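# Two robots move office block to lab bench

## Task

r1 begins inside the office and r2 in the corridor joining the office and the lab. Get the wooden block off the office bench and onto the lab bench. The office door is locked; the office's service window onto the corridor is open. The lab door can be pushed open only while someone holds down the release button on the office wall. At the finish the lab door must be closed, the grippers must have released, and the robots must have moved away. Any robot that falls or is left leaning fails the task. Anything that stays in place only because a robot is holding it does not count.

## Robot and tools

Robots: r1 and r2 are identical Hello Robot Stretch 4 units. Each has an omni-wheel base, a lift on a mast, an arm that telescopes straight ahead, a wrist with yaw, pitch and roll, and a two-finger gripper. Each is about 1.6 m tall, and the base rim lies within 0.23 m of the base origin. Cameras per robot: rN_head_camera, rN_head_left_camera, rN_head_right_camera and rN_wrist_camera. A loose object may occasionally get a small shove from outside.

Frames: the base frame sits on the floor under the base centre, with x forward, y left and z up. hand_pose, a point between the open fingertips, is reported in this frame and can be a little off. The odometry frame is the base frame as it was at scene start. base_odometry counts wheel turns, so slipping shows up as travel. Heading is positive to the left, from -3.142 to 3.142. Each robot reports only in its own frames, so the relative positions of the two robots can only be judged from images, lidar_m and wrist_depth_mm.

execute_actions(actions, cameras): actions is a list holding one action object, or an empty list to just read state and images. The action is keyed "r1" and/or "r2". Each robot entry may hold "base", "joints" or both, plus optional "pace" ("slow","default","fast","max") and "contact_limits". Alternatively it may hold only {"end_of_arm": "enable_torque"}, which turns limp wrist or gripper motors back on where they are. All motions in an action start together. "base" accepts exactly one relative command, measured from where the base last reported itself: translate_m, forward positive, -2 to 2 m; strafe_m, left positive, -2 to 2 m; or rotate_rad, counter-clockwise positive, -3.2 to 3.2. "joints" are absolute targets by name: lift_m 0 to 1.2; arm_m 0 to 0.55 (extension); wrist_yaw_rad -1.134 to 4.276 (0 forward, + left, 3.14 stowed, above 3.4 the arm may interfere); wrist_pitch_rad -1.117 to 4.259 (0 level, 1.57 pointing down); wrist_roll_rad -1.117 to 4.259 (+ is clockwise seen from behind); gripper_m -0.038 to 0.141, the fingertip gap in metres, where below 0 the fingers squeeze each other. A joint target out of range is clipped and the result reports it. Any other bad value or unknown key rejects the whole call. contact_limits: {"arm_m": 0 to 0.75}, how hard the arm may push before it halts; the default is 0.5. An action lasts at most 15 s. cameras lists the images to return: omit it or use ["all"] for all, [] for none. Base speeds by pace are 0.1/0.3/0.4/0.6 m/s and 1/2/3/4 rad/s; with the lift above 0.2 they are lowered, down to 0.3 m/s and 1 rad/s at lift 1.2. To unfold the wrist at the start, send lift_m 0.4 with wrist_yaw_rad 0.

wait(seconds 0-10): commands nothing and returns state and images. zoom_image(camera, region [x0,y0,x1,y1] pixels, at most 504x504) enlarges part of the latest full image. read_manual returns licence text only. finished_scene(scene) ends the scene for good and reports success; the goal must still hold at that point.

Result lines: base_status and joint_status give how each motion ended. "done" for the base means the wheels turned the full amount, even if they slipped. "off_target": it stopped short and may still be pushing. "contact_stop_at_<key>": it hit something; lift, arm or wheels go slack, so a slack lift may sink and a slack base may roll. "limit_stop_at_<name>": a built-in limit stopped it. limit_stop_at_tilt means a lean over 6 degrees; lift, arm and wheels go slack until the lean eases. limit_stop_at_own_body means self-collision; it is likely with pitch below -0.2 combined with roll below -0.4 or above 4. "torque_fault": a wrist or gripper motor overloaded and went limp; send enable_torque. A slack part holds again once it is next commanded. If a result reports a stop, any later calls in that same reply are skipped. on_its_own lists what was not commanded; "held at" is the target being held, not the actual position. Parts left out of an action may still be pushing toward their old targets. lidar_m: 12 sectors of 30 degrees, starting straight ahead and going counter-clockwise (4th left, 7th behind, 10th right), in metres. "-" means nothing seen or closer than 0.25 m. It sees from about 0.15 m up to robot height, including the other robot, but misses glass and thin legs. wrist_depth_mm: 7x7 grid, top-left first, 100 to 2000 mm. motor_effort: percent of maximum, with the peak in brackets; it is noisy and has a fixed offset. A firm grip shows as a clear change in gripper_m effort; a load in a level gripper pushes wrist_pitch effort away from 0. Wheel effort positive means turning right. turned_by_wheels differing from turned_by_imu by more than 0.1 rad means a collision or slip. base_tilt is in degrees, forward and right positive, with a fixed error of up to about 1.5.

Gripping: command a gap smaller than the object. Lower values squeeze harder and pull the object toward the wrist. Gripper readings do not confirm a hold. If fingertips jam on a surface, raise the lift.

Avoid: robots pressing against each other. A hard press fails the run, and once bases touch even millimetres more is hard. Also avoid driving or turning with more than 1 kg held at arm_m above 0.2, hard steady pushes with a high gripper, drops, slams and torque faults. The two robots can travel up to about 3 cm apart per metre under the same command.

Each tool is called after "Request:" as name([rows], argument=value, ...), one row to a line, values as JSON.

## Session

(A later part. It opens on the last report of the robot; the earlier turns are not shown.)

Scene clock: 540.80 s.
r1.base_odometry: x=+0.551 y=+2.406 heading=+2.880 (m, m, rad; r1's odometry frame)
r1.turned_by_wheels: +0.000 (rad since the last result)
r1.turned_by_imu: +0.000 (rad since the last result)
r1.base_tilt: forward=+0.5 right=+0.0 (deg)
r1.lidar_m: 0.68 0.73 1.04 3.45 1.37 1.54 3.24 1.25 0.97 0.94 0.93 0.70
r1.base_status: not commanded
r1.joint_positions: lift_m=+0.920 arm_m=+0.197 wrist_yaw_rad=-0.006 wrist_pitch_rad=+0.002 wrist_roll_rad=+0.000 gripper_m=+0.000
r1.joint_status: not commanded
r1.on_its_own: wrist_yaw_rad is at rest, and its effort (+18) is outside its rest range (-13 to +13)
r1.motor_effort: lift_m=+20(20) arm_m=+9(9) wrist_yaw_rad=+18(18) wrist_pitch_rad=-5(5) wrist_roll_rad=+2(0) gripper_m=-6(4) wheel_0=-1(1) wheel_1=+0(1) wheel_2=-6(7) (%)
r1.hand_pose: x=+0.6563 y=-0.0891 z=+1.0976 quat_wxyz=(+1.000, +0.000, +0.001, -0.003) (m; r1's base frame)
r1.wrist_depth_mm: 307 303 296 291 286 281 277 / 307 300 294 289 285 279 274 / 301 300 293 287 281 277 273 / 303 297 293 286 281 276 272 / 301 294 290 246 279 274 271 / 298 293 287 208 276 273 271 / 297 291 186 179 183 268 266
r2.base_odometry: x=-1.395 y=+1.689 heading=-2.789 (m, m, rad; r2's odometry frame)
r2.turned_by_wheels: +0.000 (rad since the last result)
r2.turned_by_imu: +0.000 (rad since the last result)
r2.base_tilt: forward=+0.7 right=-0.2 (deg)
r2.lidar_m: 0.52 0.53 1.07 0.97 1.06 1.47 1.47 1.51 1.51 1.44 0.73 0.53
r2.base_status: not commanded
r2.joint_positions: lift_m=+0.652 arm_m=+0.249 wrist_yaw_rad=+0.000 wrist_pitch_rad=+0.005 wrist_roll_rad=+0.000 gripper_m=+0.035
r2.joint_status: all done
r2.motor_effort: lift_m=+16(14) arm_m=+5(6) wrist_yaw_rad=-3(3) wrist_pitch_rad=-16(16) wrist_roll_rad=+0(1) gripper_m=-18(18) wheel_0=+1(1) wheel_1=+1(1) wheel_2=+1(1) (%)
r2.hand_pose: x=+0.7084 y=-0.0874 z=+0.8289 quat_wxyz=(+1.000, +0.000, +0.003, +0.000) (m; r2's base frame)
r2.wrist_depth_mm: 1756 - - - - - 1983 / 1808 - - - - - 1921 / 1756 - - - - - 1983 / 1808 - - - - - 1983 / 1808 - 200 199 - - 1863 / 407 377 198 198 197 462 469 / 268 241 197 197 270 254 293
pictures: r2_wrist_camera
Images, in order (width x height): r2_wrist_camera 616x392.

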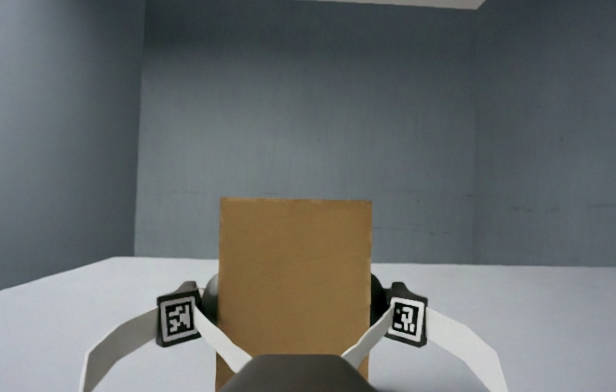

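Request:
execute_actions([
  {"r2": {"joints": {"lift_m": 0.647}, "pace": "slow"}},
], cameras=["r2_wrist_camera"])

Scene clock: 543.73 s.
r1.base_odometry: x=+0.551 y=+2.406 heading=+2.880 (m, m, rad; r1's odometry frame)
r1.turned_by_wheels: +0.000 (rad since the last result)
r1.turned_by_imu: +0.000 (rad since the last result)
r1.base_tilt: forward=+0.6 right=+0.1 (deg)
r1.lidar_m: 0.69 0.75 1.08 3.46 1.37 1.56 3.22 1.28 0.96 0.95 0.95 0.70
r1.base_status: not commanded
r1.joint_positions: lift_m=+0.920 arm_m=+0.197 wrist_yaw_rad=-0.006 wrist_pitch_rad=+0.002 wrist_roll_rad=+0.000 gripper_m=+0.000
r1.joint_status: not commanded
r1.on_its_own: wrist_yaw_rad is at rest, and its effort (+18) is outside its rest range (-13 to +13)
r1.motor_effort: lift_m=+20(20) arm_m=+9(9) wrist_yaw_rad=+18(18) wrist_pitch_rad=-6(6) wrist_roll_rad=+1(0) gripper_m=-6(6) wheel_0=-1(1) wheel_1=+0(0) wheel_2=-7(7) (%)
r1.hand_pose: x=+0.6563 y=-0.0891 z=+1.0976 quat_wxyz=(+1.000, +0.000, +0.001, -0.003) (m; r1's base frame)
r1.wrist_depth_mm: 307 303 298 290 285 281 277 / 307 300 296 289 285 277 276 / 304 298 293 286 283 277 273 / 304 297 290 286 281 276 272 / 300 294 290 246 277 273 270 / 296 294 287 208 276 273 268 / 297 291 186 179 183 271 270
r2.base_odometry: x=-1.395 y=+1.689 heading=-2.789 (m, m, rad; r2's odometry frame)
r2.turned_by_wheels: +0.000 (rad since the last result)
r2.turned_by_imu: +0.000 (rad since the last result)
r2.base_tilt: forward=+0.7 right=-0.2 (deg)
r2.lidar_m: 0.52 0.54 1.08 0.99 1.07 1.46 1.46 1.52 1.52 1.42 0.72 0.55
r2.base_status: not commanded
r2.joint_positions: lift_m=+0.647 arm_m=+0.249 wrist_yaw_rad=+0.000 wrist_pitch_rad=+0.002 wrist_roll_rad=+0.000 gripper_m=+0.035
r2.joint_status: all done
r2.motor_effort: lift_m=+15(17) arm_m=+6(6) wrist_yaw_rad=-3(3) wrist_pitch_rad=-8(16) wrist_roll_rad=+0(0) gripper_m=-19(18) wheel_0=+1(1) wheel_1=+1(0) wheel_2=+1(1) (%)
r2.hand_pose: x=+0.7084 y=-0.0874 z=+0.8249 quat_wxyz=(+1.000, +0.000, +0.001, +0.000) (m; r2's base frame)
r2.wrist_depth_mm: 1756 - - - - - 1983 / 1808 - - - - - 1983 / 1808 - - - - - 1983 / 1808 - - - - - 1921 / 1756 - 199 198 - - 1921 / 399 370 198 198 197 455 462 / 262 236 196 197 264 249 287
pictures: r2_wrist_camera
Images, in order (width x height): r2_wrist_camera 616x392.

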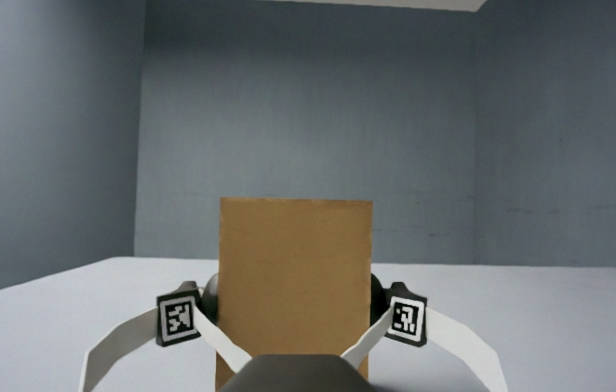

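Resting on the bench. Opening the gripper.

Request:
execute_actions([
  {"r2": {"joints": {"gripper_m": 0.141}}},
], cameras=["r2_wrist_camera", "r2_head_camera", "r2_head_left_camera"])

Scene clock: 549.30 s.
r1.base_odometry: x=+0.551 y=+2.406 heading=+2.880 (m, m, rad; r1's odometry frame)
r1.turned_by_wheels: +0.000 (rad since the last result)
r1.turned_by_imu: +0.001 (rad since the last result)
r1.base_tilt: forward=+0.6 right=+0.0 (deg)
r1.lidar_m: 0.69 0.73 1.03 3.45 1.38 1.57 3.22 1.28 0.98 0.93 0.95 0.69
r1.base_status: not commanded
r1.joint_positions: lift_m=+0.920 arm_m=+0.197 wrist_yaw_rad=-0.006 wrist_pitch_rad=+0.002 wrist_roll_rad=+0.000 gripper_m=+0.000
r1.joint_status: not commanded
r1.on_its_own: wrist_yaw_rad is at rest, and its effort (+18) is outside its rest range (-13 to +13)
r1.motor_effort: lift_m=+20(20) arm_m=+9(9) wrist_yaw_rad=+18(17) wrist_pitch_rad=-5(5) wrist_roll_rad=+3(0) gripper_m=-5(2) wheel_0=-1(0) wheel_1=+1(0) wheel_2=-7(6) (%)
r1.hand_pose: x=+0.6563 y=-0.0891 z=+1.0976 quat_wxyz=(+1.000, +0.000, +0.001, -0.003) (m; r1's base frame)
r1.wrist_depth_mm: 309 303 297 291 286 282 276 / 304 298 296 289 286 279 276 / 304 297 294 287 282 278 273 / 303 296 291 285 281 274 272 / 298 294 291 245 278 274 271 / 300 293 287 208 276 273 268 / 296 290 186 179 183 268 266
r2.base_odometry: x=-1.395 y=+1.689 heading=-2.789 (m, m, rad; r2's odometry frame)
r2.turned_by_wheels: +0.000 (rad since the last result)
r2.turned_by_imu: +0.000 (rad since the last result)
r2.base_tilt: forward=+0.7 right=-0.2 (deg)
r2.lidar_m: 0.51 0.52 1.06 0.98 1.05 1.47 1.46 1.52 1.50 1.43 0.73 0.54
r2.base_status: not commanded
r2.joint_positions: lift_m=+0.647 arm_m=+0.249 wrist_yaw_rad=+0.000 wrist_pitch_rad=+0.002 wrist_roll_rad=+0.000 gripper_m=+0.141
r2.joint_status: all done
r2.motor_effort: lift_m=+15(15) arm_m=+5(6) wrist_yaw_rad=-3(1) wrist_pitch_rad=-7(8) wrist_roll_rad=+0(1) gripper_m=+1(17) wheel_0=+0(1) wheel_1=+1(1) wheel_2=+1(1) (%)
r2.hand_pose: x=+0.7084 y=-0.0874 z=+0.8249 quat_wxyz=(+1.000, +0.000, +0.001, +0.000) (m; r2's base frame)
r2.wrist_depth_mm: 1756 - - - - - 1983 / 1756 - - - - - 1983 / 1863 - - - - - 1983 / 1863 - - - - - 1921 / 1808 - 627 211 - - 1863 / 399 197 212 211 214 368 462 / 262 252 255 142 282 266 287
pictures: r2_head_camera, r2_head_left_camera, r2_wrist_camera
Images, in order (width x height): r2_head_camera 420x560, r2_head_left_camera 420x672, r2_wrist_camera 616x392.

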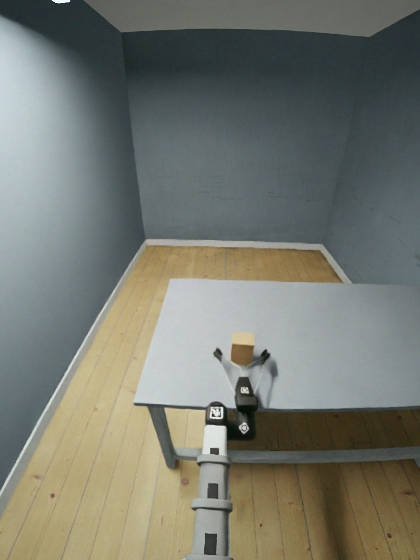

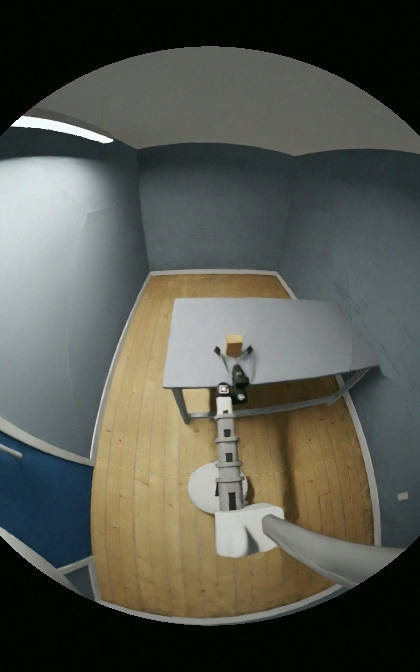

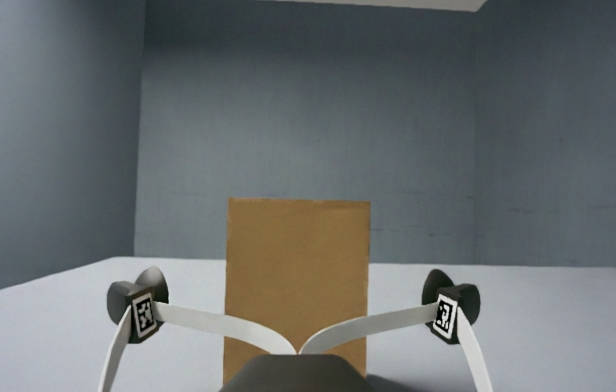

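Request:
execute_actions([
  {"r2": {"joints": {"arm_m": 0.0}, "base": {"translate_m": -0.15}}},
], cameras=["r2_head_camera", "r2_head_left_camera"])

Request:
execute_actions([
  {"r2": {"base": {"rotate_rad": 1.6}}},
], cameras=["r2_head_camera", "r2_head_left_camera", "r2_head_right_camera"])

Scene clock: 556.87 s.
r1.base_odometry: x=+0.551 y=+2.406 heading=+2.880 (m, m, rad; r1's odometry frame)
r1.turned_by_wheels: +0.000 (rad since the last result)
r1.turned_by_imu: +0.001 (rad since the last result)
r1.base_tilt: forward=+0.5 right=+0.1 (deg)
r1.lidar_m: 0.69 0.74 1.06 3.44 1.38 1.59 3.25 1.27 0.97 0.94 0.94 0.73
r1.base_status: not commanded
r1.joint_positions: lift_m=+0.920 arm_m=+0.197 wrist_yaw_rad=-0.006 wrist_pitch_rad=+0.002 wrist_roll_rad=+0.000 gripper_m=+0.000
r1.joint_status: not commanded
r1.on_its_own: wrist_yaw_rad is at rest, and its effort (+18) is outside its rest range (-13 to +13)
r1.motor_effort: lift_m=+21(20) arm_m=+9(9) wrist_yaw_rad=+18(18) wrist_pitch_rad=-7(5) wrist_roll_rad=+3(2) gripper_m=-3(3) wheel_0=-1(1) wheel_1=+0(1) wheel_2=-6(6) (%)
r1.hand_pose: x=+0.6563 y=-0.0891 z=+1.0976 quat_wxyz=(+1.000, +0.000, +0.001, -0.003) (m; r1's base frame)
r1.wrist_depth_mm: 307 303 297 290 286 281 277 / 306 301 294 289 285 278 274 / 303 298 294 287 281 278 274 / 303 297 289 287 282 276 270 / 300 294 289 245 279 272 270 / 300 293 286 208 277 273 268 / 296 291 185 179 183 271 267
r2.base_odometry: x=-1.255 y=+1.741 heading=-2.790 (m, m, rad; r2's odometry frame)
r2.turned_by_wheels: +0.000 (rad since the last result)
r2.turned_by_imu: +0.001 (rad since the last result)
r2.base_tilt: forward=+0.7 right=-0.2 (deg)
r2.lidar_m: 0.64 0.68 1.07 0.98 1.08 1.38 1.31 1.37 1.52 1.44 0.96 0.69
r2.base_status: done
r2.joint_positions: lift_m=+0.647 arm_m=+0.001 wrist_yaw_rad=+0.000 wrist_pitch_rad=+0.002 wrist_roll_rad=+0.000 gripper_m=+0.141
r2.joint_status: all done
r2.motor_effort: lift_m=+15(15) arm_m=-6(5) wrist_yaw_rad=-2(3) wrist_pitch_rad=-7(8) wrist_roll_rad=+0(0) gripper_m=+0(0) wheel_0=-1(0) wheel_1=-2(2) wheel_2=-1(7) (%)
r2.hand_pose: x=+0.4604 y=-0.0875 z=+0.8249 quat_wxyz=(+1.000, +0.000, +0.001, +0.000) (m; r2's base frame)
r2.wrist_depth_mm: 1756 - - - - - 1983 / 1808 - - - - - 1983 / 1808 - - - - - 1983 / 1808 - - - - - 1921 / 1756 - 960 615 1078 1138 1205 / 449 197 436 442 442 445 469 / 459 466 473 142 484 484 492
pictures: r2_head_camera, r2_head_left_camera
Images, in order (width x height): r2_head_camera 420x560, r2_head_left_camera 420x672.

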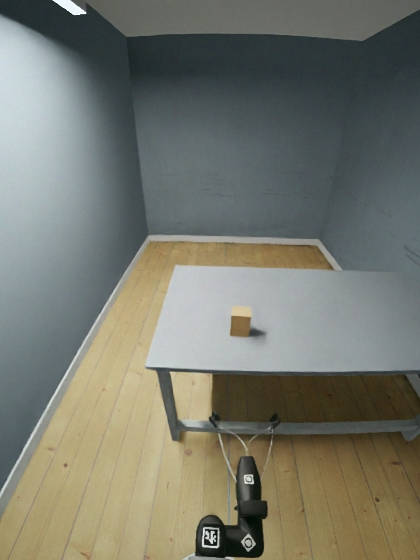

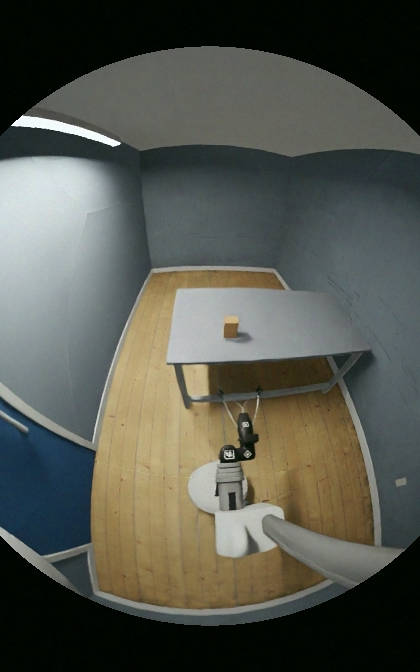

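Scene clock: 558.93 s.
r1.base_odometry: x=+0.551 y=+2.406 heading=+2.880 (m, m, rad; r1's odometry frame)
r1.turned_by_wheels: +0.000 (rad since the last result)
r1.turned_by_imu: +0.000 (rad since the last result)
r1.base_tilt: forward=+0.6 right=+0.0 (deg)
r1.lidar_m: 0.67 0.74 1.04 3.44 1.39 1.57 3.22 1.29 0.96 0.94 0.96 0.68
r1.base_status: not commanded
r1.joint_positions: lift_m=+0.920 arm_m=+0.197 wrist_yaw_rad=-0.006 wrist_pitch_rad=+0.002 wrist_roll_rad=+0.000 gripper_m=+0.000
r1.joint_status: not commanded
r1.on_its_own: wrist_yaw_rad is at rest, and its effort (+18) is outside its rest range (-13 to +13)
r1.motor_effort: lift_m=+20(20) arm_m=+9(9) wrist_yaw_rad=+18(18) wrist_pitch_rad=-4(5) wrist_roll_rad=+2(3) gripper_m=-6(5) wheel_0=-1(1) wheel_1=+1(0) wheel_2=-7(7) (%)
r1.hand_pose: x=+0.6563 y=-0.0891 z=+1.0976 quat_wxyz=(+1.000, +0.000, +0.001, -0.003) (m; r1's base frame)
r1.wrist_depth_mm: 307 304 297 293 287 282 277 / 306 301 296 290 285 279 274 / 304 297 293 286 281 278 274 / 301 297 290 285 281 276 272 / 300 294 289 245 278 274 271 / 297 293 289 209 276 272 268 / 296 290 186 179 183 270 267
r2.base_odometry: x=-1.255 y=+1.741 heading=-1.189 (m, m, rad; r2's odometry frame)
r2.turned_by_wheels: +1.600 (rad since the last result)
r2.turned_by_imu: +1.574 (rad since the last result)
r2.base_tilt: forward=+0.8 right=-0.2 (deg)
r2.lidar_m: 0.97 1.08 1.34 1.30 1.34 1.53 1.45 0.95 0.70 0.64 0.68 1.06
r2.base_status: done
r2.joint_positions: lift_m=+0.647 arm_m=+0.001 wrist_yaw_rad=+0.000 wrist_pitch_rad=+0.002 wrist_roll_rad=+0.000 gripper_m=+0.141
r2.joint_status: not commanded
r2.motor_effort: lift_m=+17(17) arm_m=-6(6) wrist_yaw_rad=-2(2) wrist_pitch_rad=-7(8) wrist_roll_rad=+1(0) gripper_m=+0(2) wheel_0=+0(7) wheel_1=+1(3) wheel_2=+2(5) (%)
r2.hand_pose: x=+0.4604 y=-0.0874 z=+0.8248 quat_wxyz=(+1.000, +0.000, +0.001, +0.000) (m; r2's base frame)
r2.wrist_depth_mm: 831 831 831 842 842 831 842 / 831 831 831 831 831 842 842 / 831 820 831 831 831 831 831 / 820 820 820 831 820 831 842 / 820 820 820 820 820 831 831 / 809 197 820 831 798 820 820 / 809 809 809 142 820 820 831
pictures: r2_head_camera, r2_head_left_camera, r2_head_right_camera
Images, in order (width x height): r2_head_camera 420x560, r2_head_left_camera 420x672, r2_head_right_camera 420x672.

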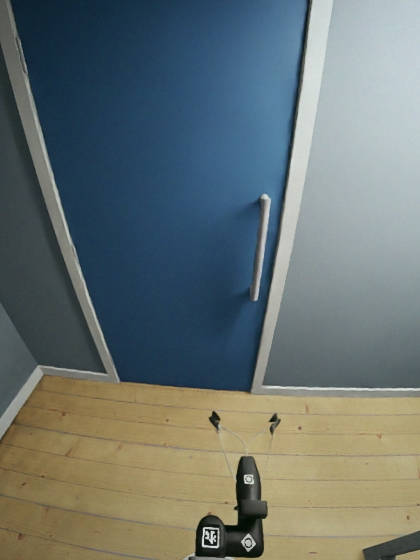

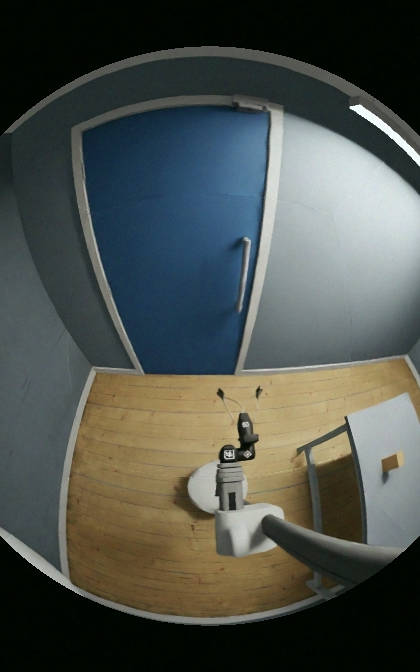

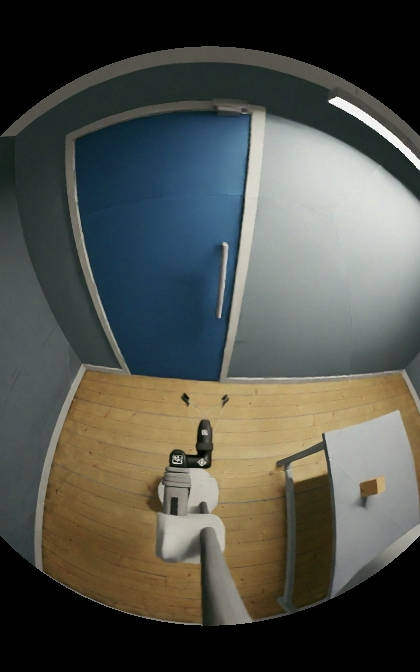

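Request:
execute_actions([
  {"r1": {"joints": {"arm_m": 0.0}, "base": {"translate_m": -0.15}}},
], cameras=["r1_head_camera", "r2_head_camera", "r2_head_left_camera"])

Scene clock: 563.90 s.
r1.base_odometry: x=+0.696 y=+2.367 heading=+2.880 (m, m, rad; r1's odometry frame)
r1.turned_by_wheels: +0.000 (rad since the last result)
r1.turned_by_imu: +0.001 (rad since the last result)
r1.base_tilt: forward=+0.6 right=+0.0 (deg)
r1.lidar_m: 0.78 0.90 1.12 3.79 1.26 1.65 3.19 1.25 0.97 0.93 0.99 0.88
r1.base_status: done
r1.joint_positions: lift_m=+0.920 arm_m=+0.001 wrist_yaw_rad=+0.000 wrist_pitch_rad=+0.002 wrist_roll_rad=+0.000 gripper_m=+0.000
r1.joint_status: all done
r1.motor_effort: lift_m=+20(20) arm_m=-5(9) wrist_yaw_rad=+3(18) wrist_pitch_rad=-7(7) wrist_roll_rad=+2(0) gripper_m=-8(6) wheel_0=+1(5) wheel_1=+1(4) wheel_2=+0(7) (%)
r1.hand_pose: x=+0.4602 y=-0.0875 z=+1.0974 quat_wxyz=(+1.000, +0.000, +0.001, +0.000) (m; r1's base frame)
r1.wrist_depth_mm: 691 668 676 654 634 621 609 / 683 661 661 640 627 621 609 / 691 668 654 634 621 609 615 / 683 661 640 640 634 609 609 / 668 668 640 597 621 609 597 / 668 654 640 207 621 603 591 / 654 654 174 182 179 603 597
r2.base_odometry: x=-1.255 y=+1.741 heading=-1.189 (m, m, rad; r2's odometry frame)
r2.turned_by_wheels: +0.000 (rad since the last result)
r2.turned_by_imu: +0.000 (rad since the last result)
r2.base_tilt: forward=+0.8 right=-0.2 (deg)
r2.lidar_m: 0.95 1.08 1.35 1.31 1.36 1.54 1.45 0.95 0.69 0.64 0.69 1.08
r2.base_status: not commanded
r2.joint_positions: lift_m=+0.647 arm_m=+0.001 wrist_yaw_rad=+0.000 wrist_pitch_rad=+0.002 wrist_roll_rad=+0.000 gripper_m=+0.141
r2.joint_status: not commanded
r2.motor_effort: lift_m=+17(17) arm_m=-6(7) wrist_yaw_rad=-2(2) wrist_pitch_rad=-8(8) wrist_roll_rad=+0(1) gripper_m=+1(0) wheel_0=+0(0) wheel_1=+1(1) wheel_2=+2(2) (%)
r2.hand_pose: x=+0.4604 y=-0.0874 z=+0.8248 quat_wxyz=(+1.000, +0.000, +0.001, +0.000) (m; r2's base frame)
r2.wrist_depth_mm: 831 831 842 842 831 842 842 / 831 831 831 831 842 831 842 / 820 831 820 831 831 831 842 / 820 820 820 831 831 820 831 / 809 820 820 831 820 820 831 / 820 197 820 820 798 820 820 / 809 820 809 142 820 809 820
pictures: r1_head_camera, r2_head_camera, r2_head_left_camera
Images, in order (width x height): r1_head_camera 420x560, r2_head_camera 420x560, r2_head_left_camera 420x672.

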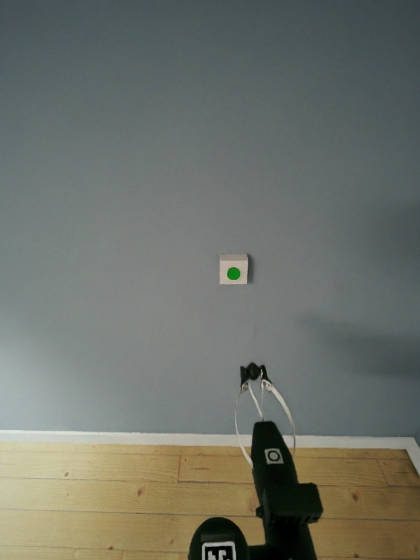

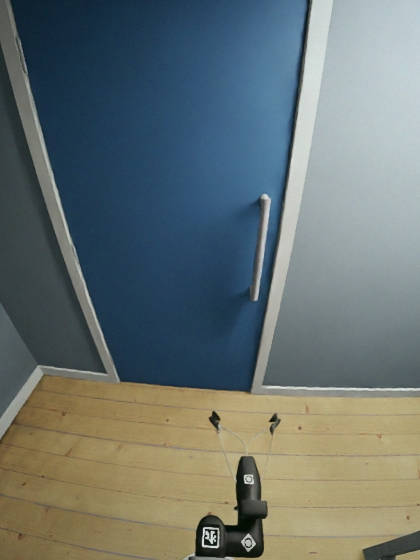

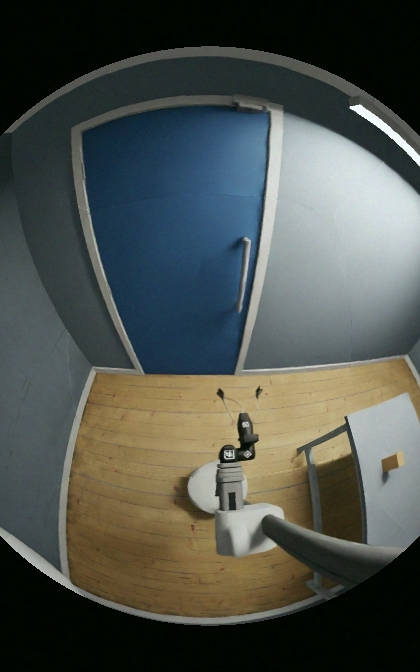

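The door is shut, the block is on the lab bench, and both robots have let go and moved clear.

Request:
finished_scene(scene=2)

The scene is finished: the task was done.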